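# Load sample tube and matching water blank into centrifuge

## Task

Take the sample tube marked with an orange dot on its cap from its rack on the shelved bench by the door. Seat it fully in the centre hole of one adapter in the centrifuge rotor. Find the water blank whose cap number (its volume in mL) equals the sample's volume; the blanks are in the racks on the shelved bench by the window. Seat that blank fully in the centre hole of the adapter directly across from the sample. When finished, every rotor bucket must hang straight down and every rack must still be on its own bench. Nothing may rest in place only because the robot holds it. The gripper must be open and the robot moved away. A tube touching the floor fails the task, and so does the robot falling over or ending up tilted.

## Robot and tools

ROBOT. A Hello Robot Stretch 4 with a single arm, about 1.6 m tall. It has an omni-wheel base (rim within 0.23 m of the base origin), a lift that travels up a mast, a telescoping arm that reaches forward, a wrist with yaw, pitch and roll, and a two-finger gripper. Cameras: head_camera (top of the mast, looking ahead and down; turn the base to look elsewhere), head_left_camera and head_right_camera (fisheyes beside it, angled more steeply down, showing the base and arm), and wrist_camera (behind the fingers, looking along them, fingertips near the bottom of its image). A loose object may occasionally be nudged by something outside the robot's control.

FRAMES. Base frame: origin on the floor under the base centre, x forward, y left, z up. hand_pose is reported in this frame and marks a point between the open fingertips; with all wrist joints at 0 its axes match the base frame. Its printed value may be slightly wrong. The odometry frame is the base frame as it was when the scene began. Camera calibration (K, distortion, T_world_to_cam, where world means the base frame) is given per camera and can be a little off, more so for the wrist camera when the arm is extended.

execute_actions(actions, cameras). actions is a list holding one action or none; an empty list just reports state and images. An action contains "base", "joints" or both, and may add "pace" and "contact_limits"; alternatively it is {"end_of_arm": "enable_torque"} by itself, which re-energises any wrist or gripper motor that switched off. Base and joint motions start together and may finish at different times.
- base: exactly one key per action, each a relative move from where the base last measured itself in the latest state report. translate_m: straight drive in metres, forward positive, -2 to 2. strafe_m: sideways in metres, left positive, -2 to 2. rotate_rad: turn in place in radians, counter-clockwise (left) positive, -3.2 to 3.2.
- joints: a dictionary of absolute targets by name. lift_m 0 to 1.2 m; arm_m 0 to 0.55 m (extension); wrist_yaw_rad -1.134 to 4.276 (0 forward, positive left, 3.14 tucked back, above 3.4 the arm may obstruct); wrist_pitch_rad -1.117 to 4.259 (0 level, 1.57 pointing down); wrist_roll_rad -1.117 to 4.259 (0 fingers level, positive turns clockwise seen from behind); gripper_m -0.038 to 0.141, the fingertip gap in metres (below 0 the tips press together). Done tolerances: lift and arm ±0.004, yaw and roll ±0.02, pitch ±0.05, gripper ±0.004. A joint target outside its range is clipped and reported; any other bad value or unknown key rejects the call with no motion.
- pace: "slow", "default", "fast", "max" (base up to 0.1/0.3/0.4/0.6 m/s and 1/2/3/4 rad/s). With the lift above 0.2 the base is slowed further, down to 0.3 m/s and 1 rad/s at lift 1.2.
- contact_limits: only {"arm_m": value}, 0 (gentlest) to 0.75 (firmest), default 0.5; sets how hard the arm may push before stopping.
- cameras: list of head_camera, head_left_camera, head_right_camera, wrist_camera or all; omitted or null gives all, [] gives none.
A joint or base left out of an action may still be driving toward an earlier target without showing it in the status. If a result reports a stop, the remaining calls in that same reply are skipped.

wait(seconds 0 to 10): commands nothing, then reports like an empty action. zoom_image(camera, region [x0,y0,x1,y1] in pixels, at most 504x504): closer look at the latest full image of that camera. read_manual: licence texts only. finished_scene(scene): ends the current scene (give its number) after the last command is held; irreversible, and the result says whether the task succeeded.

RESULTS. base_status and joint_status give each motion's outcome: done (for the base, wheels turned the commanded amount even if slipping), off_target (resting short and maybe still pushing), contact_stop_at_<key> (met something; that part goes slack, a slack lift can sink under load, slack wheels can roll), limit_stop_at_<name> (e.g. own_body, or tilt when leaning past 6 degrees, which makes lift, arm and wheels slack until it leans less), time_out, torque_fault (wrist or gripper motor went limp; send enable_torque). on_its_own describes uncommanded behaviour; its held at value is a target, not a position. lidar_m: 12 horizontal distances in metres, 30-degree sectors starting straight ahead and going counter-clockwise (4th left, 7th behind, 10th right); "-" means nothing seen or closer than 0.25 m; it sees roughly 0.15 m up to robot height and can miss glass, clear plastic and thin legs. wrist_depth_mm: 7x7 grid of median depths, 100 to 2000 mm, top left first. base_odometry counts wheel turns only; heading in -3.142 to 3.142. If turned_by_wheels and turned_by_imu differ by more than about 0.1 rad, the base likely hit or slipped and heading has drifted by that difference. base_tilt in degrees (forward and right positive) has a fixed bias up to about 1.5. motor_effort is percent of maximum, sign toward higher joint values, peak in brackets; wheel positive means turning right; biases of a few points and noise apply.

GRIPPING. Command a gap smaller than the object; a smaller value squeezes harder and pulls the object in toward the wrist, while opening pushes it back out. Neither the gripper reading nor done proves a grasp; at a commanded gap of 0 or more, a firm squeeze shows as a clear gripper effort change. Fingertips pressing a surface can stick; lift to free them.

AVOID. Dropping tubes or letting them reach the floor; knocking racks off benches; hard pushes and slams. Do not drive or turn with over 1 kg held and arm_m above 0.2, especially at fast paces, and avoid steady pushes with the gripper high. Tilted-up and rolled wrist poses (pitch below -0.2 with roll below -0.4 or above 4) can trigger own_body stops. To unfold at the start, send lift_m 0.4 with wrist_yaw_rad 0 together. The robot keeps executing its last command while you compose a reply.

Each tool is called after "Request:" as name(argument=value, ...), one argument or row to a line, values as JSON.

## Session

Request:
execute_actions(
  actions=[],
)

Scene clock: 0.00 s.
base_odometry: x=+0.000 y=+0.000 heading=+0.000 (m, m, rad; odometry frame)
turned_by_wheels: +0.000 (rad since the last result)
turned_by_imu: +0.000 (rad since the last result)
base_tilt: forward=+0.3 right=+0.1 (deg)
lidar_m: 0.89 0.92 1.16 1.82 1.87 1.63 1.44 2.18 1.48 1.29 1.32 1.74
base_status: not commanded
joint_positions: lift_m=+0.192 arm_m=+0.000 wrist_yaw_rad=+3.135 wrist_pitch_rad=+0.007 wrist_roll_rad=+0.004 gripper_m=+0.057
joint_status: not commanded
motor_effort: lift_m=+20 arm_m=+0 wrist_yaw_rad=+2 wrist_pitch_rad=-8 wrist_roll_rad=+0 gripper_m=-4 wheel_0=+0 wheel_1=-1 wheel_2=+1 (%)
hand_pose: x=-0.1171 y=+0.0893 z=+0.3676 quat_wxyz=(+0.003, -0.004, +0.002, +1.000) (m; base frame)
wrist_depth_mm: - 140 255 - - - - / - 117 142 - - - - / - 121 153 1618 1708 - - / 143 143 272 1618 1708 - - / 224 - - 1661 1708 - - / 223 1182 218 1255 215 1229 1229 / 229 798 878 - 891 831 866
pictures: head_camera, head_left_camera, head_right_camera, wrist_camera
camera_calibration (this result's frames):
wrist_camera: T_world_to_cam=[[-0.0235163, 0.999593, 0.0161476, -0.0928947], [0.0353351, 0.016973, -0.999231, 0.423565], [-0.999099, -0.0229277, -0.0357199, 0.134357], [0, 0, 0, 1]] pos_world=[0.117084, 0.0887482, 0.429539]
Images, in order (width x height): head_camera 420x560, head_left_camera 420x672, head_right_camera 420x672, wrist_camera 616x392.

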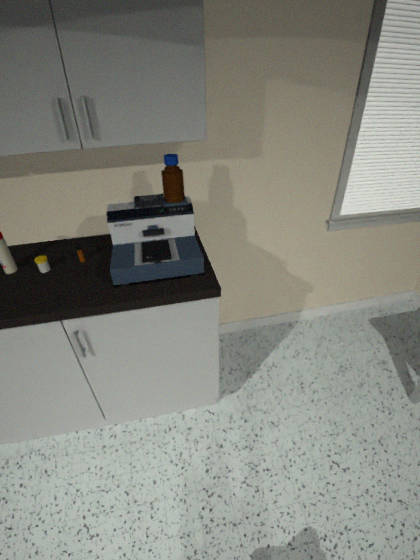

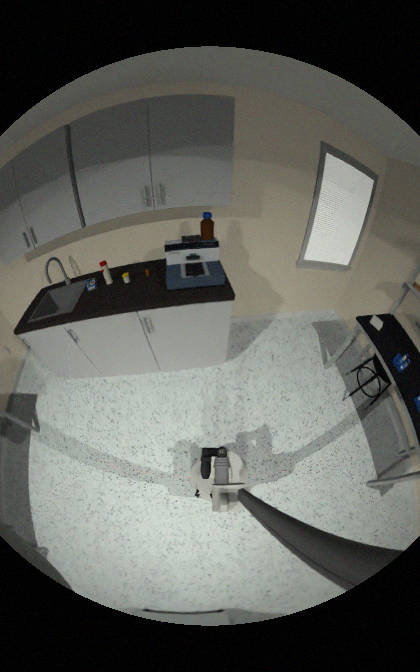

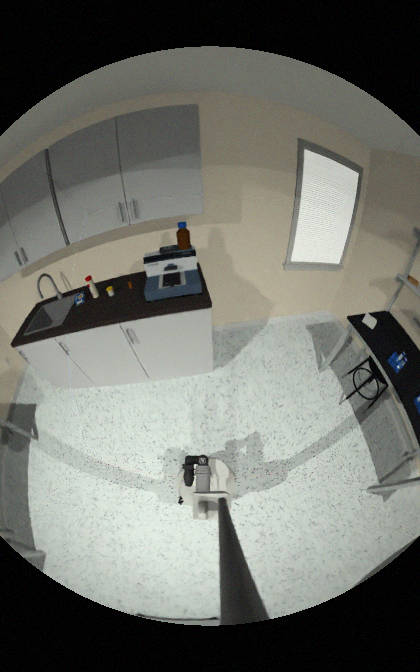

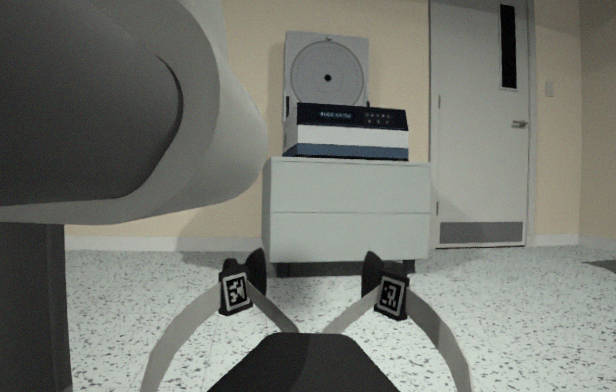

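Request:
execute_actions(
  actions=[
    {"base":{"rotate_rad":1.8},"pace":"fast"},
  ],
  cameras=["head_camera"],
)

Request:
execute_actions(
  actions=[
    {"base":{"translate_m":1.1},"joints":{"lift_m":0.8,"wrist_yaw_rad":0},"pace":"max"},
  ],
)

Scene clock: 4.60 s.
base_odometry: x=+0.000 y=+0.000 heading=+1.799 (m, m, rad; odometry frame)
turned_by_wheels: +1.799 (rad since the last result)
turned_by_imu: +1.815 (rad since the last result)
base_tilt: forward=+0.3 right=+0.1 (deg)
lidar_m: 1.80 1.93 1.51 1.45 2.30 1.32 1.30 1.38 0.96 0.89 0.96 1.41
base_status: done
joint_positions: lift_m=+0.192 arm_m=+0.000 wrist_yaw_rad=+3.135 wrist_pitch_rad=+0.007 wrist_roll_rad=+0.004 gripper_m=+0.057
joint_status: not commanded
motor_effort: lift_m=+20(20) arm_m=+0(0) wrist_yaw_rad=+1(1) wrist_pitch_rad=-8(7) wrist_roll_rad=-1(0) gripper_m=-2(3) wheel_0=-4(10) wheel_1=-6(14) wheel_2=-6(15) (%)
hand_pose: x=-0.1171 y=+0.0893 z=+0.3676 quat_wxyz=(+0.003, -0.004, +0.002, +1.000) (m; base frame)
wrist_depth_mm: - 141 255 - - - - / - 117 142 - - - - / - 121 153 - - - - / 143 143 272 - - - - / 224 - - - - - - / 223 1182 216 1229 215 1255 1229 / 229 788 878 - 904 831 878
pictures: head_camera
Images, in order (width x height): head_camera 420x560.

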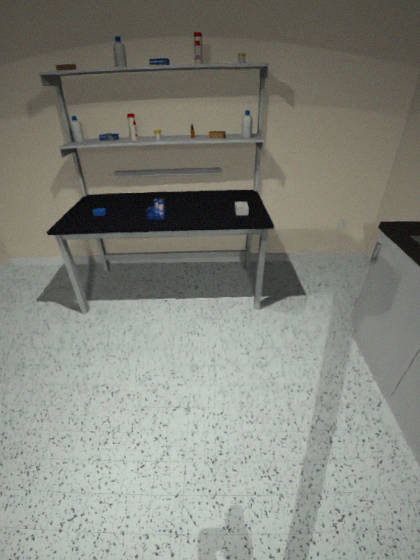

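Scene clock: 7.90 s.
base_odometry: x=-0.249 y=+1.071 heading=+1.799 (m, m, rad; odometry frame)
turned_by_wheels: +0.001 (rad since the last result)
turned_by_imu: -0.001 (rad since the last result)
base_tilt: forward=+0.3 right=+0.0 (deg)
lidar_m: 0.71 0.77 1.09 1.39 1.46 2.48 3.09 1.35 0.99 0.96 1.04 0.74
base_status: done
joint_positions: lift_m=+0.800 arm_m=+0.000 wrist_yaw_rad=+0.000 wrist_pitch_rad=+0.007 wrist_roll_rad=+0.004 gripper_m=+0.057
joint_status: all done
motor_effort: lift_m=+20(26) arm_m=-1(1) wrist_yaw_rad=+1(5) wrist_pitch_rad=-6(5) wrist_roll_rad=+0(0) gripper_m=-3(4) wheel_0=+2(12) wheel_1=+5(15) wheel_2=+0(19) (%)
hand_pose: x=+0.4594 y=-0.0873 z=+0.9761 quat_wxyz=(+1.000, +0.002, +0.004, +0.000) (m; base frame)
wrist_depth_mm: 1366 1366 1308 1308 1281 1255 1229 / 1397 1366 1366 1308 1308 1255 1229 / 1255 1366 1336 1336 1308 1255 1255 / 1397 1366 1336 1336 1308 1281 1255 / 1229 1281 1366 1336 1255 1308 1255 / 707 699 216 768 215 778 1255 / 554 539 554 - 569 521 931
pictures: head_camera, head_left_camera, head_right_camera, wrist_camera
camera_calibration (this result's frames):
wrist_camera: T_world_to_cam=[[0.0304862, -0.999405, 0.0161499, -0.111947], [-0.0351444, -0.0172192, -0.999234, 1.04356], [0.998917, 0.0298952, -0.0356485, -0.185293], [0, 0, 0, 1]] pos_world=[0.22518, -0.0883713, 1.03796]
Images, in order (width x height): head_camera 420x560, head_left_camera 420x672, head_right_camera 420x672, wrist_camera 616x392.

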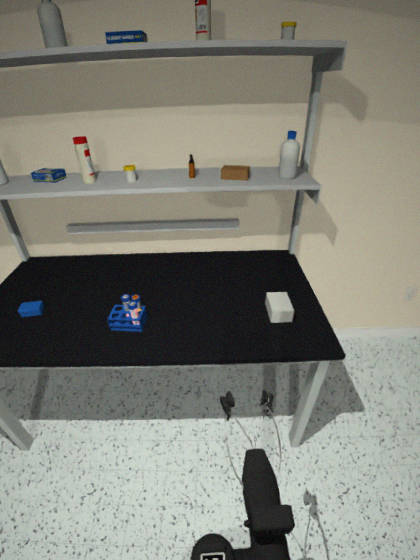

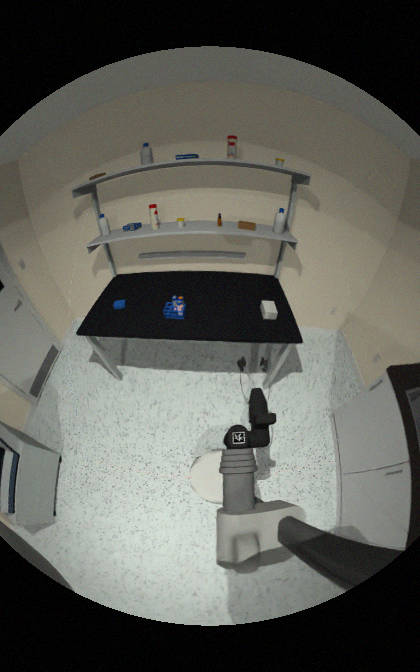

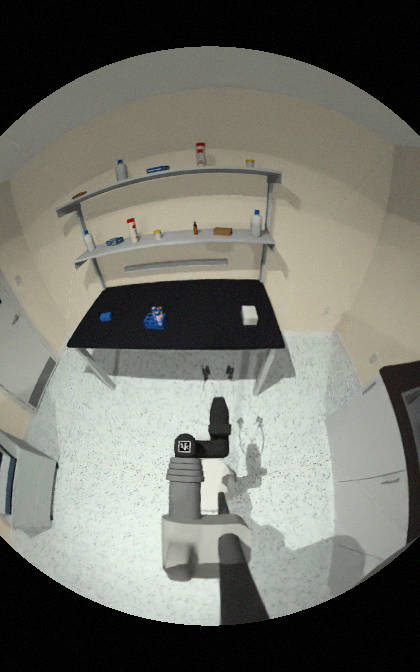

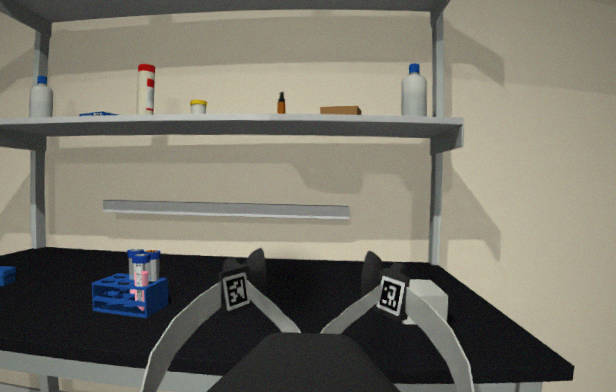

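Request:
execute_actions(
  actions=[
    {"base":{"strafe_m":0.35},"joints":{"lift_m":1.08,"wrist_pitch_rad":1.57},"pace":"fast"},
  ],
  cameras=[],
)

Request:
execute_actions(
  actions=[
    {"base":{"translate_m":0.3},"joints":{"arm_m":0.42},"pace":"fast"},
  ],
  cameras=["wrist_camera"],
)

Scene clock: 14.73 s.
base_odometry: x=-0.590 y=+0.992 heading=+1.800 (m, m, rad; odometry frame)
turned_by_wheels: +0.000 (rad since the last result)
turned_by_imu: -0.002 (rad since the last result)
base_tilt: forward=+0.3 right=+0.1 (deg)
lidar_m: 0.72 0.80 1.81 1.07 1.13 2.70 2.62 1.82 1.35 1.30 1.05 0.77
base_status: done
joint_positions: lift_m=+1.080 arm_m=+0.000 wrist_yaw_rad=+0.000 wrist_pitch_rad=+1.570 wrist_roll_rad=+0.004 gripper_m=+0.057
joint_status: all done
motor_effort: lift_m=+22(23) arm_m=+0(0) wrist_yaw_rad=+2(1) wrist_pitch_rad=+0(6) wrist_roll_rad=+0(1) gripper_m=-3(4) wheel_0=-1(13) wheel_1=+4(15) wheel_2=+0(1) (%)
hand_pose: x=+0.1711 y=-0.0874 z=+0.9696 quat_wxyz=(+0.707, +0.001, +0.707, -0.001) (m; base frame)
wrist_depth_mm: 1205 1182 1182 1182 1160 1160 1138 / 1182 1205 1182 1182 1160 1160 1160 / 1205 1205 1205 1182 1182 1182 1160 / 1229 1205 1182 1182 1182 1160 1160 / 1229 1229 1008 976 1182 1182 1182 / 1229 1229 216 991 215 1182 1182 / 1255 1205 1205 - 1205 1182 1160
pictures: none
No camera images: the call's "cameras" was empty. Leave "cameras" out to get every camera's image.

Scene clock: 17.10 s.
base_odometry: x=-0.658 y=+1.284 heading=+1.800 (m, m, rad; odometry frame)
turned_by_wheels: +0.000 (rad since the last result)
turned_by_imu: -0.001 (rad since the last result)
base_tilt: forward=+0.3 right=+0.1 (deg)
lidar_m: 0.42 0.48 0.68 1.48 1.14 1.55 3.15 1.88 1.36 1.30 0.64 0.45
base_status: done
joint_positions: lift_m=+1.080 arm_m=+0.419 wrist_yaw_rad=+0.000 wrist_pitch_rad=+1.570 wrist_roll_rad=+0.004 gripper_m=+0.057
joint_status: all done
motor_effort: lift_m=+22(22) arm_m=+8(8) wrist_yaw_rad=+0(1) wrist_pitch_rad=+0(1) wrist_roll_rad=+0(0) gripper_m=-4(3) wheel_0=+4(7) wheel_1=+6(9) wheel_2=-4(14) (%)
hand_pose: x=+0.5897 y=-0.0874 z=+0.9696 quat_wxyz=(+0.707, +0.001, +0.707, -0.001) (m; base frame)
wrist_depth_mm: 436 436 430 427 427 418 418 / 439 433 433 430 424 421 418 / 442 439 433 424 427 424 418 / 442 436 436 370 430 424 421 / 445 442 439 433 433 424 427 / 445 442 217 433 215 430 427 / 1229 1229 1229 - 1205 1205 1182
pictures: wrist_camera
camera_calibration (this result's frames):
wrist_camera: T_world_to_cam=[[0.0167318, -0.999412, -0.0299436, -0.063132], [-0.999488, -0.0175354, 0.0267791, 0.615547], [-0.0272884, 0.0294802, -0.999193, 1.22362], [0, 0, 0, 1]] pos_world=[0.649679, -0.0883734, 1.20426]
Images, in order (width x height): wrist_camera 616x392.

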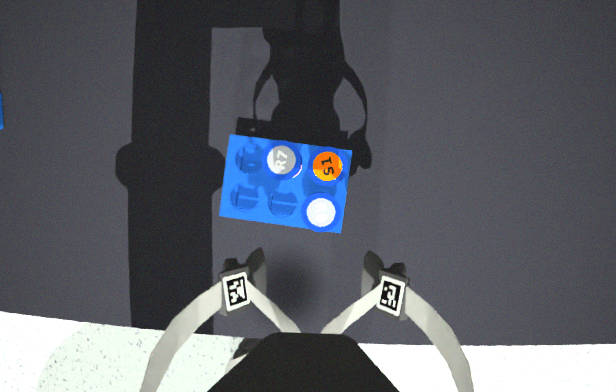

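Request:
execute_actions(
  actions=[
    {"base":{"strafe_m":-0.015},"joints":{"arm_m":0.497,"lift_m":1.03,"wrist_roll_rad":0.92,"gripper_m":0.045}},
  ],
  cameras=["wrist_camera"],
)

Scene clock: 23.13 s.
base_odometry: x=-0.643 y=+1.287 heading=+1.800 (m, m, rad; odometry frame)
turned_by_wheels: +0.000 (rad since the last result)
turned_by_imu: -0.002 (rad since the last result)
base_tilt: forward=+0.4 right=+0.0 (deg)
lidar_m: 0.44 0.47 0.67 1.50 1.16 1.58 2.97 1.83 1.36 1.32 0.63 0.45
base_status: done
joint_positions: lift_m=+1.030 arm_m=+0.495 wrist_yaw_rad=+0.000 wrist_pitch_rad=+1.570 wrist_roll_rad=+0.920 gripper_m=+0.045
joint_status: all done
motor_effort: lift_m=+17(21) arm_m=+9(9) wrist_yaw_rad=+1(1) wrist_pitch_rad=+0(1) wrist_roll_rad=+1(4) gripper_m=-4(3) wheel_0=+4(11) wheel_1=-7(13) wheel_2=+0(2) (%)
hand_pose: x=+0.6666 y=-0.0874 z=+0.9199 quat_wxyz=(+0.634, +0.314, +0.633, -0.314) (m; base frame)
wrist_depth_mm: 387 382 379 379 373 370 368 / 389 387 382 379 375 375 370 / 389 387 384 382 377 375 373 / 392 389 387 384 379 377 375 / 394 392 389 324 379 379 1118 / 399 392 197 264 198 382 1138 / 399 397 392 - 382 917 1138
pictures: wrist_camera
camera_calibration (this result's frames):
wrist_camera: T_world_to_cam=[[-0.782388, -0.62204, -0.0305766, 0.500388], [-0.622752, 0.781943, 0.027282, 0.512015], [0.00693869, 0.0403868, -0.99916, 1.15422], [0, 0, 0, 1]] pos_world=[0.702347, -0.135721, 1.15458]
Images, in order (width x height): wrist_camera 616x392.

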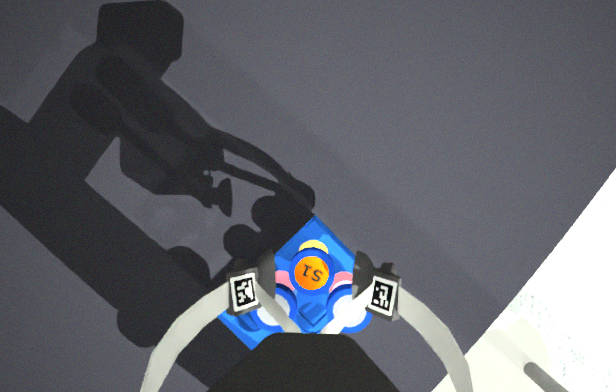

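Request:
execute_actions(
  actions=[
    {"joints":{"arm_m":0.499,"lift_m":0.997},"pace":"slow"},
  ],
  cameras=["wrist_camera"],
)

Request:
execute_actions(
  actions=[
    {"joints":{"gripper_m":0.01}},
  ],
  cameras=["wrist_camera"],
)

Request:
execute_actions(
  actions=[
    {"joints":{"lift_m":1.03},"pace":"slow"},
  ],
  cameras=["wrist_camera"],
)

Scene clock: 29.37 s.
base_odometry: x=-0.643 y=+1.287 heading=+1.800 (m, m, rad; odometry frame)
turned_by_wheels: +0.000 (rad since the last result)
turned_by_imu: -0.001 (rad since the last result)
base_tilt: forward=+0.3 right=+0.0 (deg)
lidar_m: 0.44 0.45 0.66 1.51 1.15 1.57 3.49 1.84 1.37 1.31 0.66 0.46
base_status: not commanded
joint_positions: lift_m=+0.997 arm_m=+0.497 wrist_yaw_rad=+0.000 wrist_pitch_rad=+1.570 wrist_roll_rad=+0.920 gripper_m=+0.045
joint_status: all done
motor_effort: lift_m=+17(17) arm_m=+9(9) wrist_yaw_rad=+0(1) wrist_pitch_rad=+0(1) wrist_roll_rad=+1(1) gripper_m=-3(5) wheel_0=+4(4) wheel_1=-7(7) wheel_2=+0(0) (%)
hand_pose: x=+0.6686 y=-0.0874 z=+0.8870 quat_wxyz=(+0.634, +0.314, +0.633, -0.314) (m; base frame)
wrist_depth_mm: 351 349 347 345 342 340 338 / 355 351 349 347 343 340 338 / 355 353 353 347 345 343 340 / 357 355 351 349 345 343 340 / 359 355 353 291 347 345 343 / 359 357 197 230 197 347 1098 / 364 362 357 - 351 349 991
pictures: wrist_camera
camera_calibration (this result's frames):
wrist_camera: T_world_to_cam=[[-0.78239, -0.622038, -0.0305766, 0.500928], [-0.62275, 0.781945, 0.027282, 0.514146], [0.00693878, 0.0403867, -0.99916, 1.12125], [0, 0, 0, 1]] pos_world=[0.704325, -0.135721, 1.1216]
Images, in order (width x height): wrist_camera 616x392.

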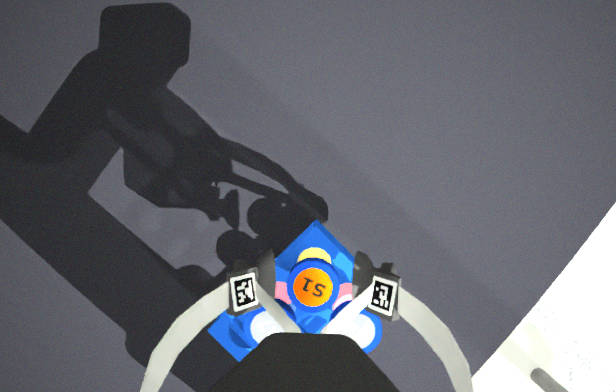

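Scene clock: 30.50 s.
base_odometry: x=-0.643 y=+1.287 heading=+1.800 (m, m, rad; odometry frame)
turned_by_wheels: +0.000 (rad since the last result)
turned_by_imu: +0.000 (rad since the last result)
base_tilt: forward=+0.3 right=+0.1 (deg)
lidar_m: 0.43 0.47 0.68 1.51 1.15 1.61 3.52 1.84 1.36 1.30 0.65 0.45
base_status: not commanded
joint_positions: lift_m=+0.997 arm_m=+0.497 wrist_yaw_rad=+0.000 wrist_pitch_rad=+1.570 wrist_roll_rad=+0.920 gripper_m=+0.010
joint_status: all done
motor_effort: lift_m=+17(17) arm_m=+8(8) wrist_yaw_rad=+1(1) wrist_pitch_rad=-1(0) wrist_roll_rad=+1(1) gripper_m=-14(11) wheel_0=+3(4) wheel_1=-7(7) wheel_2=+0(0) (%)
hand_pose: x=+0.6686 y=-0.0874 z=+0.8870 quat_wxyz=(+0.634, +0.314, +0.633, -0.314) (m; base frame)
wrist_depth_mm: 351 349 347 343 342 340 336 / 355 351 349 345 343 340 340 / 357 353 351 347 345 343 340 / 359 355 351 349 345 342 342 / 359 357 353 296 347 345 343 / 362 357 195 226 191 347 1098 / 364 359 357 - 349 347 1008
pictures: wrist_camera
camera_calibration (this result's frames):
wrist_camera: T_world_to_cam=[[-0.782391, -0.622037, -0.0305766, 0.500929], [-0.622749, 0.781945, 0.027282, 0.514145], [0.00693882, 0.0403867, -0.99916, 1.12125], [0, 0, 0, 1]] pos_world=[0.704325, -0.135721, 1.1216]
Images, in order (width x height): wrist_camera 616x392.

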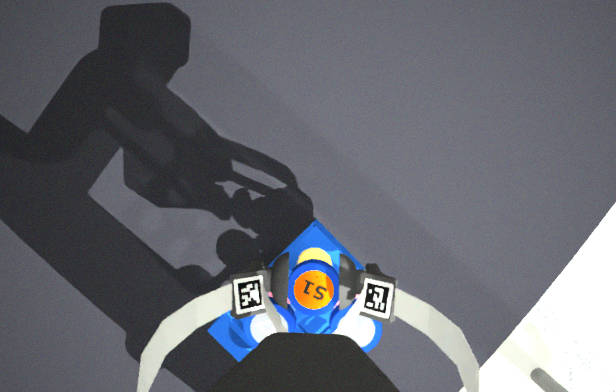

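Scene clock: 31.60 s.
base_odometry: x=-0.643 y=+1.287 heading=+1.800 (m, m, rad; odometry frame)
turned_by_wheels: +0.000 (rad since the last result)
turned_by_imu: +0.000 (rad since the last result)
base_tilt: forward=+0.3 right=+0.1 (deg)
lidar_m: 0.42 0.45 0.68 1.46 1.11 1.57 2.96 1.82 1.35 1.31 0.59 0.47
base_status: not commanded
joint_positions: lift_m=+1.030 arm_m=+0.497 wrist_yaw_rad=+0.000 wrist_pitch_rad=+1.570 wrist_roll_rad=+0.920 gripper_m=+0.010
joint_status: all done
motor_effort: lift_m=+23(23) arm_m=+9(8) wrist_yaw_rad=+1(0) wrist_pitch_rad=+0(0) wrist_roll_rad=+0(0) gripper_m=-12(12) wheel_0=+4(4) wheel_1=-7(7) wheel_2=+0(0) (%)
hand_pose: x=+0.6686 y=-0.0874 z=+0.9195 quat_wxyz=(+0.634, +0.314, +0.633, -0.314) (m; base frame)
wrist_depth_mm: 387 382 379 375 373 370 370 / 389 384 382 377 375 373 368 / 389 387 382 379 377 375 373 / 392 389 384 382 379 377 375 / 394 389 387 322 379 375 375 / 397 392 195 226 190 379 1118 / 399 394 394 - 382 917 1138
pictures: wrist_camera
camera_calibration (this result's frames):
wrist_camera: T_world_to_cam=[[-0.782391, -0.622037, -0.0305766, 0.501925], [-0.622749, 0.781946, 0.027282, 0.513258], [0.00693882, 0.0403867, -0.99916, 1.15377], [0, 0, 0, 1]] pos_world=[0.704327, -0.135721, 1.15414]
Images, in order (width x height): wrist_camera 616x392.

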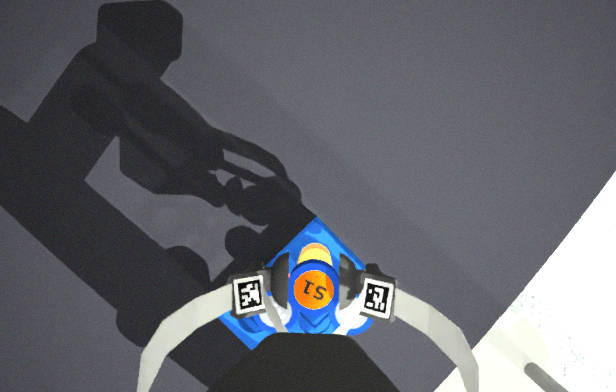

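Request:
execute_actions(
  actions=[
    {"joints":{"lift_m":1.14},"pace":"slow"},
  ],
  cameras=[],
)

Request:
execute_actions(
  actions=[
    {"joints":{"lift_m":1.19,"wrist_roll_rad":0}},
  ],
  cameras=["head_right_camera","wrist_camera"],
)

Request:
zoom_image(
  camera="head_right_camera",
  region=[180,290,250,360],
)

Scene clock: 37.13 s.
base_odometry: x=-0.643 y=+1.287 heading=+1.800 (m, m, rad; odometry frame)
turned_by_wheels: +0.000 (rad since the last result)
turned_by_imu: -0.002 (rad since the last result)
base_tilt: forward=+0.3 right=+0.0 (deg)
lidar_m: 0.43 0.48 0.69 1.52 1.15 1.59 2.91 1.83 1.36 1.33 0.64 0.46
base_status: not commanded
joint_positions: lift_m=+1.140 arm_m=+0.497 wrist_yaw_rad=+0.000 wrist_pitch_rad=+1.570 wrist_roll_rad=+0.920 gripper_m=+0.010
joint_status: all done
motor_effort: lift_m=+23(23) arm_m=+9(9) wrist_yaw_rad=+0(1) wrist_pitch_rad=+0(0) wrist_roll_rad=+1(1) gripper_m=-13(13) wheel_0=+4(4) wheel_1=-7(7) wheel_2=+0(0) (%)
hand_pose: x=+0.6686 y=-0.0874 z=+1.0295 quat_wxyz=(+0.634, +0.314, +0.633, -0.314) (m; base frame)
wrist_depth_mm: 496 492 488 484 484 480 473 / 496 496 492 484 488 477 473 / 500 496 492 492 484 484 477 / 504 500 496 492 488 484 1229 / 508 504 500 433 492 488 1229 / 508 504 195 225 190 1042 1229 / 508 508 504 - 496 1025 1229
pictures: none
No camera images: the call's "cameras" was empty. Leave "cameras" out to get every camera's image.

Scene clock: 38.23 s.
base_odometry: x=-0.643 y=+1.287 heading=+1.800 (m, m, rad; odometry frame)
turned_by_wheels: +0.000 (rad since the last result)
turned_by_imu: +0.000 (rad since the last result)
base_tilt: forward=+0.3 right=+0.1 (deg)
lidar_m: 0.42 0.45 0.69 1.48 1.19 1.57 3.51 1.84 1.37 1.31 0.64 0.45
base_status: not commanded
joint_positions: lift_m=+1.190 arm_m=+0.497 wrist_yaw_rad=+0.000 wrist_pitch_rad=+1.570 wrist_roll_rad=+0.000 gripper_m=+0.010
joint_status: all done
motor_effort: lift_m=+23(24) arm_m=+8(9) wrist_yaw_rad=+1(0) wrist_pitch_rad=-2(2) wrist_roll_rad=-1(5) gripper_m=-14(14) wheel_0=+4(4) wheel_1=-7(7) wheel_2=+0(0) (%)
hand_pose: x=+0.6686 y=-0.0874 z=+1.0795 quat_wxyz=(+0.707, +0.000, +0.707, +0.000) (m; base frame)
wrist_depth_mm: 549 544 539 535 525 525 521 / 554 544 544 539 535 525 521 / 549 549 539 544 535 530 530 / 554 549 544 539 539 539 530 / 559 549 549 430 539 535 539 / 564 554 195 226 190 539 535 / 1366 1336 1336 - 539 539 535
pictures: head_right_camera, wrist_camera
camera_calibration (this result's frames):
wrist_camera: T_world_to_cam=[[0.0202097, -0.999347, -0.0299441, -0.0634793], [-0.999415, -0.0210197, 0.026985, 0.69087], [-0.0275968, 0.0293812, -0.999187, 1.33581], [0, 0, 0, 1]] pos_world=[0.728613, -0.0881637, 1.31418]
Images, in order (width x height): head_right_camera 420x672, wrist_camera 616x392.

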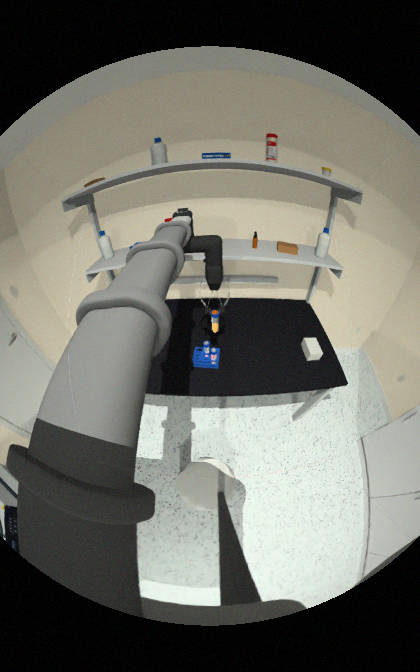

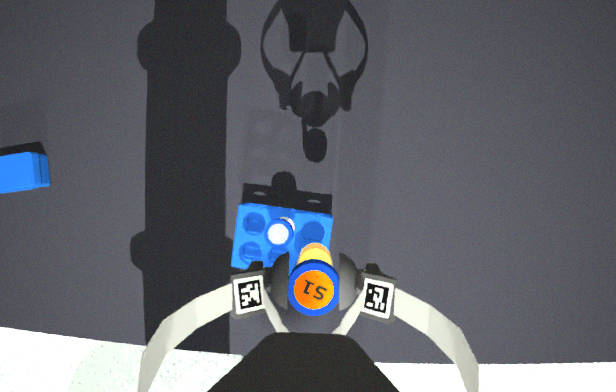

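Region (180, 290, 250, 360) of head_right_camera's 420x672 image, scaled by 7.200, with more detail than that image has.

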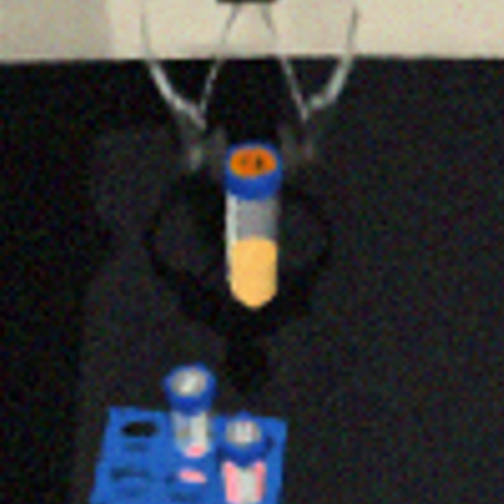

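Request:
execute_actions(
  actions=[
    {"base":{"translate_m":-1.1},"joints":{"arm_m":0.05,"lift_m":1.15}},
  ],
  cameras=[],
)

Request:
execute_actions(
  actions=[
    {"base":{"rotate_rad":1.53},"joints":{"lift_m":1.1}},
  ],
  cameras=["head_camera"],
)

Request:
execute_actions(
  actions=[
    {"base":{"translate_m":0.72},"joints":{"arm_m":0.42}},
  ],
  cameras=["head_camera","wrist_camera"],
)

Scene clock: 49.63 s.
base_odometry: x=-0.394 y=+0.216 heading=+1.799 (m, m, rad; odometry frame)
turned_by_wheels: +0.000 (rad since the last result)
turned_by_imu: -0.002 (rad since the last result)
base_tilt: forward=+0.3 right=+0.1 (deg)
lidar_m: 1.53 1.63 1.11 1.10 1.98 1.61 1.56 1.71 1.30 1.25 1.35 1.60
base_status: done
joint_positions: lift_m=+1.150 arm_m=+0.051 wrist_yaw_rad=+0.000 wrist_pitch_rad=+1.570 wrist_roll_rad=+0.000 gripper_m=+0.010
joint_status: all done
motor_effort: lift_m=+18(21) arm_m=-8(10) wrist_yaw_rad=+1(1) wrist_pitch_rad=-3(3) wrist_roll_rad=-1(1) gripper_m=-13(13) wheel_0=-3(8) wheel_1=-8(12) wheel_2=+4(14) (%)
hand_pose: x=+0.2225 y=-0.0874 z=+1.0399 quat_wxyz=(+0.707, +0.000, +0.707, +0.000) (m; base frame)
wrist_depth_mm: 1281 1281 1255 1255 1229 1229 1205 / 1281 1281 1281 1255 1229 1205 1229 / 1281 1281 1255 1255 1255 1229 1229 / 1308 1255 1281 1255 1281 1229 1229 / 1308 1308 1281 1060 1255 1229 1229 / 1308 1281 195 226 190 1255 1255 / 1308 1308 1308 - 1255 1255 1255
pictures: none
No camera images: the call's "cameras" was empty. Leave "cameras" out to get every camera's image.

Scene clock: 52.23 s.
base_odometry: x=-0.394 y=+0.216 heading=-2.955 (m, m, rad; odometry frame)
turned_by_wheels: +1.529 (rad since the last result)
turned_by_imu: +1.543 (rad since the last result)
base_tilt: forward=+0.2 right=+0.1 (deg)
lidar_m: 1.08 1.92 2.47 1.58 1.69 1.31 1.27 1.31 1.58 1.55 1.60 1.16
base_status: done
joint_positions: lift_m=+1.100 arm_m=+0.051 wrist_yaw_rad=+0.000 wrist_pitch_rad=+1.570 wrist_roll_rad=+0.000 gripper_m=+0.010
joint_status: all done
motor_effort: lift_m=+18(16) arm_m=-8(9) wrist_yaw_rad=+2(2) wrist_pitch_rad=-1(1) wrist_roll_rad=-1(1) gripper_m=-12(13) wheel_0=-4(8) wheel_1=-6(12) wheel_2=-7(11) (%)
hand_pose: x=+0.2225 y=-0.0874 z=+0.9899 quat_wxyz=(+0.707, +0.000, +0.707, +0.000) (m; base frame)
wrist_depth_mm: 1229 1205 1205 1182 1182 1182 1160 / 1229 1229 1205 1205 1182 1182 1160 / 1255 1255 1229 1205 1205 1205 1182 / 1255 1229 1229 1205 1229 1205 1205 / 1255 1229 1229 1008 1205 1205 1205 / 1229 1229 195 226 191 1205 1182 / 1281 1255 1255 - 1205 1205 1182
pictures: head_camera
Images, in order (width x height): head_camera 420x560.

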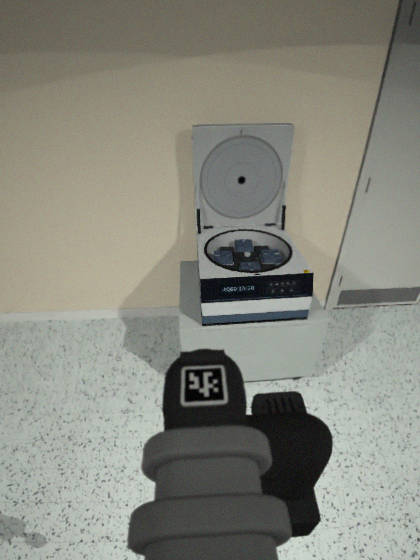

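Scene clock: 56.10 s.
base_odometry: x=-1.102 y=+0.083 heading=-2.955 (m, m, rad; odometry frame)
turned_by_wheels: +0.001 (rad since the last result)
turned_by_imu: -0.002 (rad since the last result)
base_tilt: forward=+0.3 right=+0.1 (deg)
lidar_m: 0.37 0.41 1.62 1.64 1.68 2.36 2.01 2.10 1.61 1.54 0.57 0.39
base_status: done
joint_positions: lift_m=+1.100 arm_m=+0.419 wrist_yaw_rad=+0.000 wrist_pitch_rad=+1.570 wrist_roll_rad=+0.000 gripper_m=+0.010
joint_status: all done
motor_effort: lift_m=+18(18) arm_m=+8(9) wrist_yaw_rad=+0(1) wrist_pitch_rad=+1(2) wrist_roll_rad=+0(0) gripper_m=-11(13) wheel_0=+4(9) wheel_1=+6(12) wheel_2=-3(14) (%)
hand_pose: x=+0.5897 y=-0.0874 z=+0.9899 quat_wxyz=(+0.707, +0.000, +0.707, +0.000) (m; base frame)
wrist_depth_mm: 1098 1098 661 445 459 455 455 / 1229 1229 668 466 462 459 452 / 1229 1205 668 484 459 452 436 / 1229 1229 668 496 466 462 466 / 1255 1229 676 410 480 473 455 / 1255 1229 195 225 191 410 402 / 1229 1255 1229 - 1229 1205 1205
pictures: head_camera, wrist_camera
camera_calibration (this result's frames):
wrist_camera: T_world_to_cam=[[0.0204898, -0.999342, -0.0299413, -0.0647365], [-0.999412, -0.0212959, 0.0268574, 0.614526], [-0.0274773, 0.0293734, -0.999191, 1.24398], [0, 0, 0, 1]] pos_world=[0.649673, -0.088147, 1.22454]
Images, in order (width x height): head_camera 420x560, wrist_camera 616x392.

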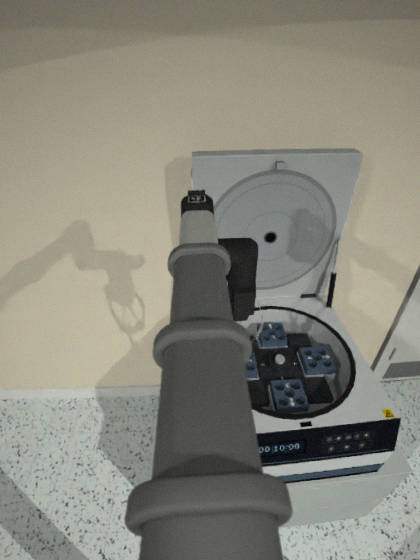

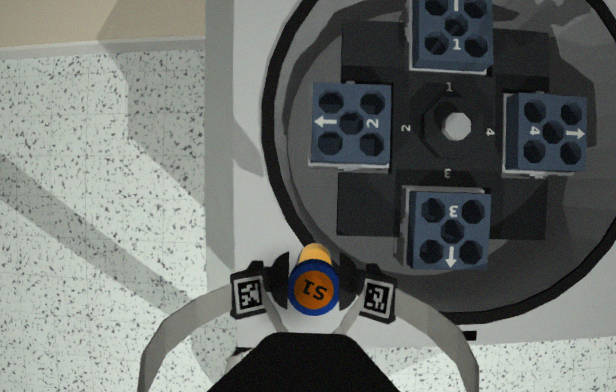

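Request:
execute_actions(
  actions=[
    {"base":{"translate_m":0.07},"joints":{"arm_m":0.492}},
  ],
  cameras=[],
)

Request:
execute_actions(
  actions=[
    {"base":{"strafe_m":-0.04},"joints":{"lift_m":1.015},"pace":"slow"},
  ],
  cameras=["wrist_camera"],
)

Request:
zoom_image(
  camera="wrist_camera",
  region=[240,170,400,330],
)

Scene clock: 61.63 s.
base_odometry: x=-1.170 y=+0.070 heading=-2.954 (m, m, rad; odometry frame)
turned_by_wheels: +0.000 (rad since the last result)
turned_by_imu: -0.001 (rad since the last result)
base_tilt: forward=+0.3 right=+0.0 (deg)
lidar_m: 0.30 0.30 1.52 1.63 1.66 2.35 2.08 2.17 1.61 1.54 0.47 0.33
base_status: done
joint_positions: lift_m=+1.100 arm_m=+0.491 wrist_yaw_rad=+0.000 wrist_pitch_rad=+1.570 wrist_roll_rad=+0.000 gripper_m=+0.010
joint_status: all done
motor_effort: lift_m=+18(18) arm_m=+8(10) wrist_yaw_rad=+1(1) wrist_pitch_rad=-1(2) wrist_roll_rad=-1(0) gripper_m=-12(12) wheel_0=+3(8) wheel_1=+6(10) wheel_2=-5(14) (%)
hand_pose: x=+0.6617 y=-0.0874 z=+0.9899 quat_wxyz=(+0.707, +0.000, +0.707, +0.000) (m; base frame)
wrist_depth_mm: 788 778 535 402 399 394 394 / 1138 1138 668 404 466 452 404 / 1255 1229 668 442 462 459 462 / 1229 1205 661 521 466 462 459 / 1255 1229 668 442 462 452 436 / 1255 1255 195 225 191 462 480 / 1255 1281 1229 - 466 473 459
pictures: none
No camera images: the call's "cameras" was empty. Leave "cameras" out to get every camera's image.

Scene clock: 63.23 s.
base_odometry: x=-1.178 y=+0.109 heading=-2.955 (m, m, rad; odometry frame)
turned_by_wheels: +0.000 (rad since the last result)
turned_by_imu: -0.001 (rad since the last result)
base_tilt: forward=+0.3 right=+0.0 (deg)
lidar_m: 0.29 0.32 1.52 1.67 1.69 2.42 2.08 2.17 1.56 1.49 0.47 0.32
base_status: done
joint_positions: lift_m=+1.015 arm_m=+0.491 wrist_yaw_rad=+0.000 wrist_pitch_rad=+1.570 wrist_roll_rad=+0.000 gripper_m=+0.010
joint_status: all done
motor_effort: lift_m=+17(20) arm_m=+8(8) wrist_yaw_rad=+2(1) wrist_pitch_rad=-1(2) wrist_roll_rad=+0(1) gripper_m=-13(12) wheel_0=+3(8) wheel_1=-7(10) wheel_2=+0(4) (%)
hand_pose: x=+0.6617 y=-0.0874 z=+0.9049 quat_wxyz=(+0.707, +0.000, +0.707, +0.000) (m; base frame)
wrist_depth_mm: 778 741 320 319 330 329 310 / 1098 1098 322 357 430 387 370 / 1138 1138 324 399 382 370 375 / 1160 1138 327 384 382 377 375 / 1160 1160 329 357 364 362 349 / 1160 1182 195 225 191 382 382 / 1160 1160 330 - 377 379 384
pictures: wrist_camera
camera_calibration (this result's frames):
wrist_camera: T_world_to_cam=[[0.020411, -0.999343, -0.0299441, -0.0686985], [-0.99941, -0.0212213, 0.0269968, 0.68859], [-0.0276145, 0.0293755, -0.999187, 1.16121], [0, 0, 0, 1]] pos_world=[0.721652, -0.0881515, 1.13961]
Images, in order (width x height): wrist_camera 616x392.

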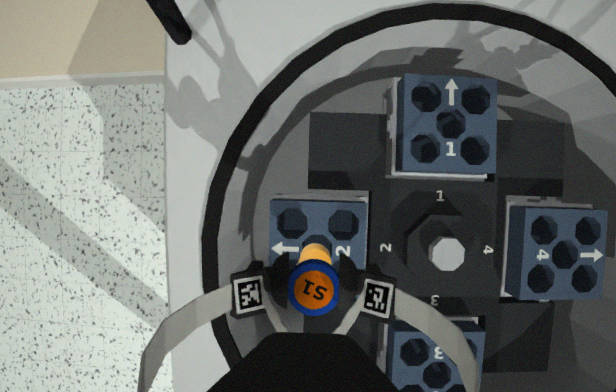

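Region (240, 170, 400, 330) of wrist_camera's 616x392 image, scaled by 3.150.

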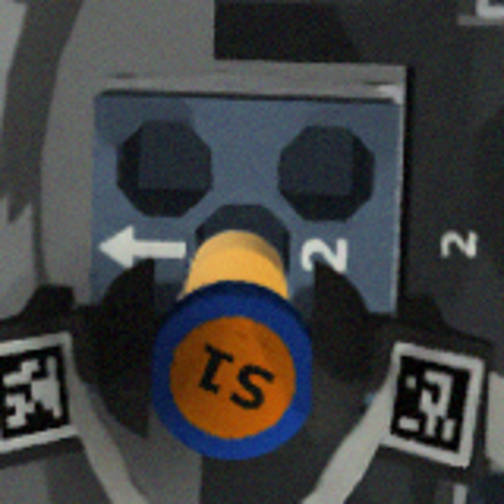

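Request:
execute_actions(
  actions=[
    {"joints":{"lift_m":0.985,"arm_m":0.495},"pace":"slow"},
  ],
  cameras=["wrist_camera"],
)

Request:
execute_actions(
  actions=[
    {"joints":{"lift_m":0.918},"pace":"slow"},
  ],
  cameras=["wrist_camera"],
)

Scene clock: 67.57 s.
base_odometry: x=-1.178 y=+0.109 heading=-2.955 (m, m, rad; odometry frame)
turned_by_wheels: +0.000 (rad since the last result)
turned_by_imu: -0.001 (rad since the last result)
base_tilt: forward=+0.4 right=+0.0 (deg)
lidar_m: 0.31 0.32 1.47 1.70 1.72 2.39 2.09 2.18 1.56 1.47 0.47 0.32
base_status: not commanded
joint_positions: lift_m=+0.985 arm_m=+0.493 wrist_yaw_rad=+0.000 wrist_pitch_rad=+1.570 wrist_roll_rad=+0.000 gripper_m=+0.010
joint_status: all done
motor_effort: lift_m=+17(17) arm_m=+9(8) wrist_yaw_rad=+1(1) wrist_pitch_rad=+0(1) wrist_roll_rad=-1(1) gripper_m=-12(12) wheel_0=+3(4) wheel_1=-7(7) wheel_2=+0(0) (%)
hand_pose: x=+0.6646 y=-0.0874 z=+0.8749 quat_wxyz=(+0.707, +0.000, +0.707, +0.000) (m; base frame)
wrist_depth_mm: 778 723 290 287 324 324 301 / 1098 1025 291 349 404 327 370 / 1118 1098 293 353 351 322 347 / 1118 1118 307 355 353 349 347 / 1118 1118 297 329 353 332 330 / 1160 1138 195 226 191 353 349 / 1118 1118 300 - 345 329 349
pictures: wrist_camera
camera_calibration (this result's frames):
wrist_camera: T_world_to_cam=[[0.0204109, -0.999343, -0.0299441, -0.0696569], [-0.99941, -0.0212212, 0.0269968, 0.69234], [-0.0276145, 0.0293755, -0.999187, 1.13131], [0, 0, 0, 1]] pos_world=[0.724594, -0.0881515, 1.10961]
Images, in order (width x height): wrist_camera 616x392.

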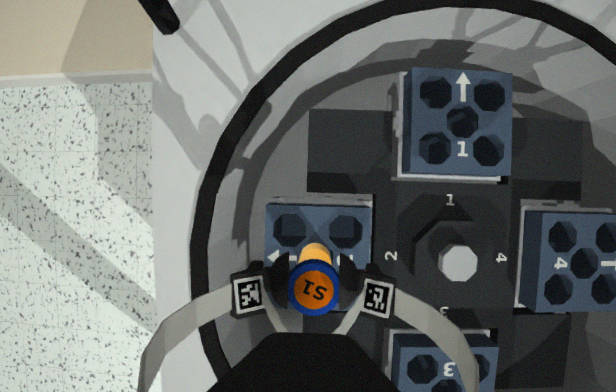

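Scene clock: 69.00 s.
base_odometry: x=-1.178 y=+0.109 heading=-2.955 (m, m, rad; odometry frame)
turned_by_wheels: +0.000 (rad since the last result)
turned_by_imu: +0.000 (rad since the last result)
base_tilt: forward=+0.3 right=+0.0 (deg)
lidar_m: 0.30 0.34 1.49 1.69 1.67 2.42 2.07 2.15 1.56 1.49 0.50 0.33
base_status: not commanded
joint_positions: lift_m=+0.918 arm_m=+0.493 wrist_yaw_rad=+0.000 wrist_pitch_rad=+1.570 wrist_roll_rad=+0.000 gripper_m=+0.010
joint_status: all done
motor_effort: lift_m=+17(18) arm_m=+8(8) wrist_yaw_rad=+1(1) wrist_pitch_rad=+2(1) wrist_roll_rad=+0(1) gripper_m=-13(12) wheel_0=+4(4) wheel_1=-7(7) wheel_2=+0(0) (%)
hand_pose: x=+0.6646 y=-0.0874 z=+0.8079 quat_wxyz=(+0.707, +0.000, +0.707, +0.000) (m; base frame)
wrist_depth_mm: 768 225 224 236 310 300 293 / 1042 227 225 293 285 255 260 / 1060 229 244 286 286 256 264 / 1060 229 285 290 285 283 282 / 1060 229 287 262 286 264 283 / 1078 231 193 225 191 266 283 / 1060 232 270 - 290 279 285
pictures: wrist_camera
camera_calibration (this result's frames):
wrist_camera: T_world_to_cam=[[0.0204109, -0.999343, -0.0299441, -0.0716634], [-0.99941, -0.0212212, 0.0269968, 0.694151], [-0.0276145, 0.0293755, -0.999187, 1.06436], [0, 0, 0, 1]] pos_world=[0.724595, -0.0881515, 1.0426]
Images, in order (width x height): wrist_camera 616x392.

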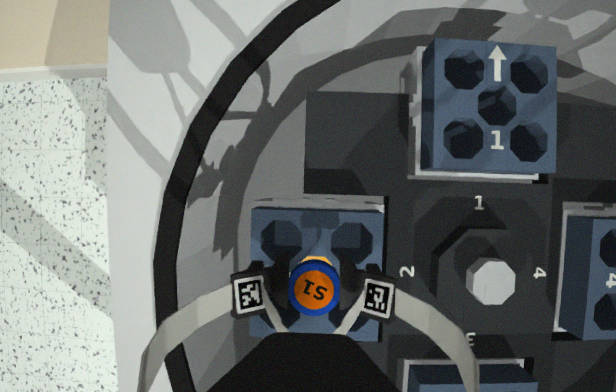

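Request:
execute_actions(
  actions=[
    {"joints":{"gripper_m":0.05}},
  ],
  cameras=[],
)

Request:
execute_actions(
  actions=[
    {"joints":{"lift_m":0.972}},
  ],
  cameras=["wrist_camera"],
)

Request:
execute_actions(
  actions=[
    {"base":{"translate_m":-1.1},"joints":{"lift_m":1.02,"arm_m":0},"pace":"fast"},
  ],
  cameras=[],
)

Request:
execute_actions(
  actions=[
    {"base":{"rotate_rad":1.57},"pace":"fast"},
  ],
  cameras=["head_camera"],
)

Request:
execute_actions(
  actions=[
    {"base":{"translate_m":1.05},"joints":{"lift_m":1.08},"pace":"fast"},
  ],
  cameras=["head_camera","head_left_camera"],
)

Scene clock: 76.63 s.
base_odometry: x=-1.178 y=+0.109 heading=-2.955 (m, m, rad; odometry frame)
turned_by_wheels: +0.000 (rad since the last result)
turned_by_imu: -0.001 (rad since the last result)
base_tilt: forward=+0.4 right=+0.0 (deg)
lidar_m: 0.31 0.32 1.53 1.72 1.72 2.42 2.07 2.16 1.56 1.48 0.46 0.35
base_status: not commanded
joint_positions: lift_m=+0.918 arm_m=+0.493 wrist_yaw_rad=+0.000 wrist_pitch_rad=+1.570 wrist_roll_rad=+0.000 gripper_m=+0.050
joint_status: all done
motor_effort: lift_m=+17(17) arm_m=+8(9) wrist_yaw_rad=+1(1) wrist_pitch_rad=+1(0) wrist_roll_rad=+0(0) gripper_m=-4(13) wheel_0=+3(3) wheel_1=-7(7) wheel_2=+0(0) (%)
hand_pose: x=+0.6646 y=-0.0874 z=+0.8079 quat_wxyz=(+0.707, +0.000, +0.707, +0.000) (m; base frame)
wrist_depth_mm: 778 227 224 236 310 301 293 / 1060 227 225 294 285 255 259 / 1060 228 243 287 283 255 263 / 1060 229 285 291 285 283 281 / 1060 230 265 262 286 264 283 / 1060 231 200 234 202 266 285 / 1078 232 270 - 289 286 283
pictures: none
No camera images: the call's "cameras" was empty. Leave "cameras" out to get every camera's image.

Scene clock: 77.77 s.
base_odometry: x=-1.178 y=+0.109 heading=-2.955 (m, m, rad; odometry frame)
turned_by_wheels: +0.000 (rad since the last result)
turned_by_imu: +0.000 (rad since the last result)
base_tilt: forward=+0.3 right=+0.0 (deg)
lidar_m: 0.31 0.31 1.50 1.69 1.72 2.44 2.07 2.19 1.55 1.47 0.45 0.32
base_status: not commanded
joint_positions: lift_m=+0.972 arm_m=+0.493 wrist_yaw_rad=+0.000 wrist_pitch_rad=+1.570 wrist_roll_rad=+0.000 gripper_m=+0.050
joint_status: all done
motor_effort: lift_m=+22(23) arm_m=+8(9) wrist_yaw_rad=+1(1) wrist_pitch_rad=+1(0) wrist_roll_rad=-1(0) gripper_m=-4(4) wheel_0=+4(3) wheel_1=-7(7) wheel_2=+0(0) (%)
hand_pose: x=+0.6646 y=-0.0874 z=+0.8615 quat_wxyz=(+0.707, +0.000, +0.707, +0.000) (m; base frame)
wrist_depth_mm: 778 723 278 274 322 325 301 / 1078 960 278 338 404 327 368 / 1098 1098 281 340 338 310 332 / 1098 1118 306 340 342 336 334 / 1118 1098 294 315 320 319 312 / 1138 1118 200 317 203 338 336 / 1138 1138 286 - 343 334 336
pictures: wrist_camera
camera_calibration (this result's frames):
wrist_camera: T_world_to_cam=[[0.0204109, -0.999343, -0.0299441, -0.070059], [-0.99941, -0.0212212, 0.0269968, 0.692709], [-0.0276145, 0.0293755, -0.999187, 1.1179], [0, 0, 0, 1]] pos_world=[0.724601, -0.0881515, 1.09619]
Images, in order (width x height): wrist_camera 616x392.

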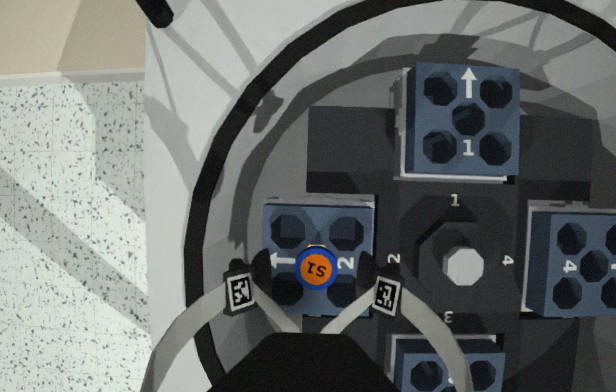

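Scene clock: 82.23 s.
base_odometry: x=-0.097 y=+0.313 heading=-2.955 (m, m, rad; odometry frame)
turned_by_wheels: +0.000 (rad since the last result)
turned_by_imu: -0.001 (rad since the last result)
base_tilt: forward=+0.3 right=+0.0 (deg)
lidar_m: 1.39 2.20 1.71 1.62 1.72 1.03 0.94 1.01 1.41 1.51 1.57 1.48
base_status: done
joint_positions: lift_m=+1.020 arm_m=+0.001 wrist_yaw_rad=+0.000 wrist_pitch_rad=+1.570 wrist_roll_rad=+0.000 gripper_m=+0.050
joint_status: all done
motor_effort: lift_m=+22(25) arm_m=-8(8) wrist_yaw_rad=+3(0) wrist_pitch_rad=+0(1) wrist_roll_rad=+0(0) gripper_m=-4(3) wheel_0=-4(8) wheel_1=-7(13) wheel_2=+4(15) (%)
hand_pose: x=+0.1725 y=-0.0874 z=+0.9096 quat_wxyz=(+0.707, +0.000, +0.707, +0.000) (m; base frame)
wrist_depth_mm: 1160 1138 1118 1118 1098 1098 1098 / 1138 1138 1118 1138 1118 1098 1098 / 1138 1160 1160 1138 1118 1098 1098 / 1160 1160 1138 1138 1118 1118 1118 / 1160 1160 931 931 1138 1118 1118 / 1160 1182 200 931 202 1118 1098 / 1182 1182 1160 - 1138 1118 1118
pictures: none
No camera images: the call's "cameras" was empty. Leave "cameras" out to get every camera's image.

Scene clock: 84.53 s.
base_odometry: x=-0.097 y=+0.313 heading=-1.387 (m, m, rad; odometry frame)
turned_by_wheels: +1.569 (rad since the last result)
turned_by_imu: +1.583 (rad since the last result)
base_tilt: forward=+0.3 right=+0.0 (deg)
lidar_m: 1.63 1.68 1.01 0.95 1.03 1.37 1.52 1.59 1.49 1.41 2.21 1.72
base_status: done
joint_positions: lift_m=+1.020 arm_m=+0.001 wrist_yaw_rad=+0.000 wrist_pitch_rad=+1.570 wrist_roll_rad=+0.000 gripper_m=+0.050
joint_status: not commanded
motor_effort: lift_m=+22(22) arm_m=-9(9) wrist_yaw_rad=+1(1) wrist_pitch_rad=-2(1) wrist_roll_rad=-1(1) gripper_m=-4(4) wheel_0=-4(8) wheel_1=-8(10) wheel_2=-6(12) (%)
hand_pose: x=+0.1725 y=-0.0874 z=+0.9096 quat_wxyz=(+0.707, +0.000, +0.707, +0.000) (m; base frame)
wrist_depth_mm: 1160 1138 1138 1118 1098 1078 1078 / 1160 1138 1138 1138 1118 1118 1098 / 1160 1160 1138 1138 1118 1098 1118 / 1182 1138 1138 1118 1138 1118 1118 / 1182 1160 931 917 1138 1138 1118 / 1182 1182 200 931 202 1118 1098 / 1160 1182 1160 - 1138 1118 1118
pictures: head_camera
Images, in order (width x height): head_camera 420x560.

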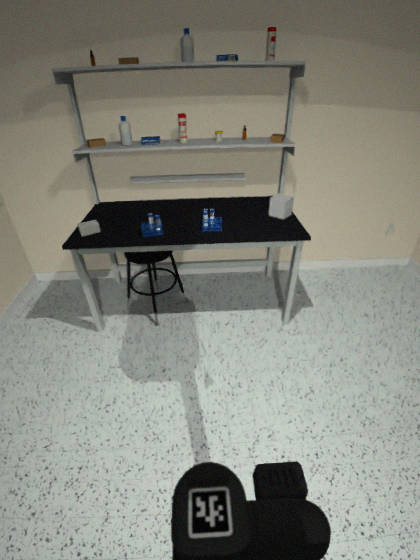

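Scene clock: 88.97 s.
base_odometry: x=+0.096 y=-0.719 heading=-1.386 (m, m, rad; odometry frame)
turned_by_wheels: +0.000 (rad since the last result)
turned_by_imu: -0.002 (rad since the last result)
base_tilt: forward=+0.3 right=+0.0 (deg)
lidar_m: 0.58 0.60 0.88 1.59 1.08 1.40 3.26 2.06 1.65 2.13 0.84 0.63
base_status: done
joint_positions: lift_m=+1.080 arm_m=+0.001 wrist_yaw_rad=+0.000 wrist_pitch_rad=+1.570 wrist_roll_rad=+0.000 gripper_m=+0.050
joint_status: all done
motor_effort: lift_m=+22(23) arm_m=-8(8) wrist_yaw_rad=+2(1) wrist_pitch_rad=+0(1) wrist_roll_rad=+0(0) gripper_m=-3(3) wheel_0=+2(9) wheel_1=+6(11) wheel_2=-5(16) (%)
hand_pose: x=+0.1725 y=-0.0874 z=+0.9696 quat_wxyz=(+0.707, +0.000, +0.707, +0.000) (m; base frame)
wrist_depth_mm: 1205 1205 1182 1182 1182 1138 1138 / 1205 1205 1182 1182 1160 1160 1160 / 1205 1205 1182 1182 1182 1182 1160 / 1205 1205 1182 1182 1205 1160 1182 / 1229 1229 1008 991 1205 1182 1160 / 1255 1229 200 991 201 1182 1182 / 1229 1205 1229 - 1229 1205 1182
pictures: head_camera, head_left_camera
Images, in order (width x height): head_camera 420x560, head_left_camera 420x672.

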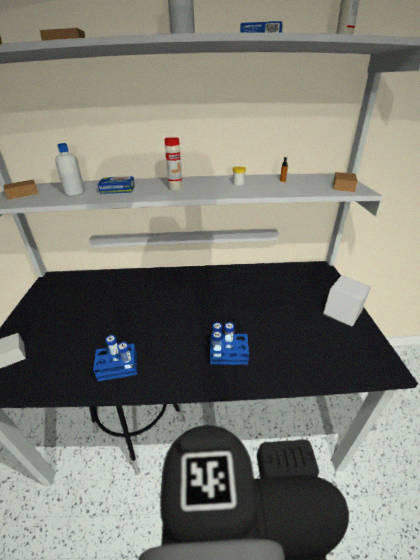

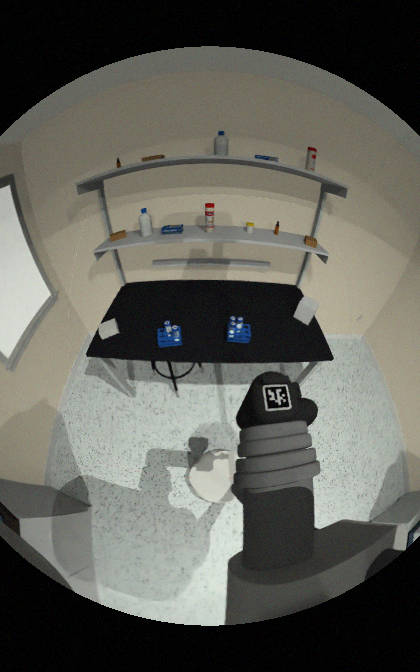

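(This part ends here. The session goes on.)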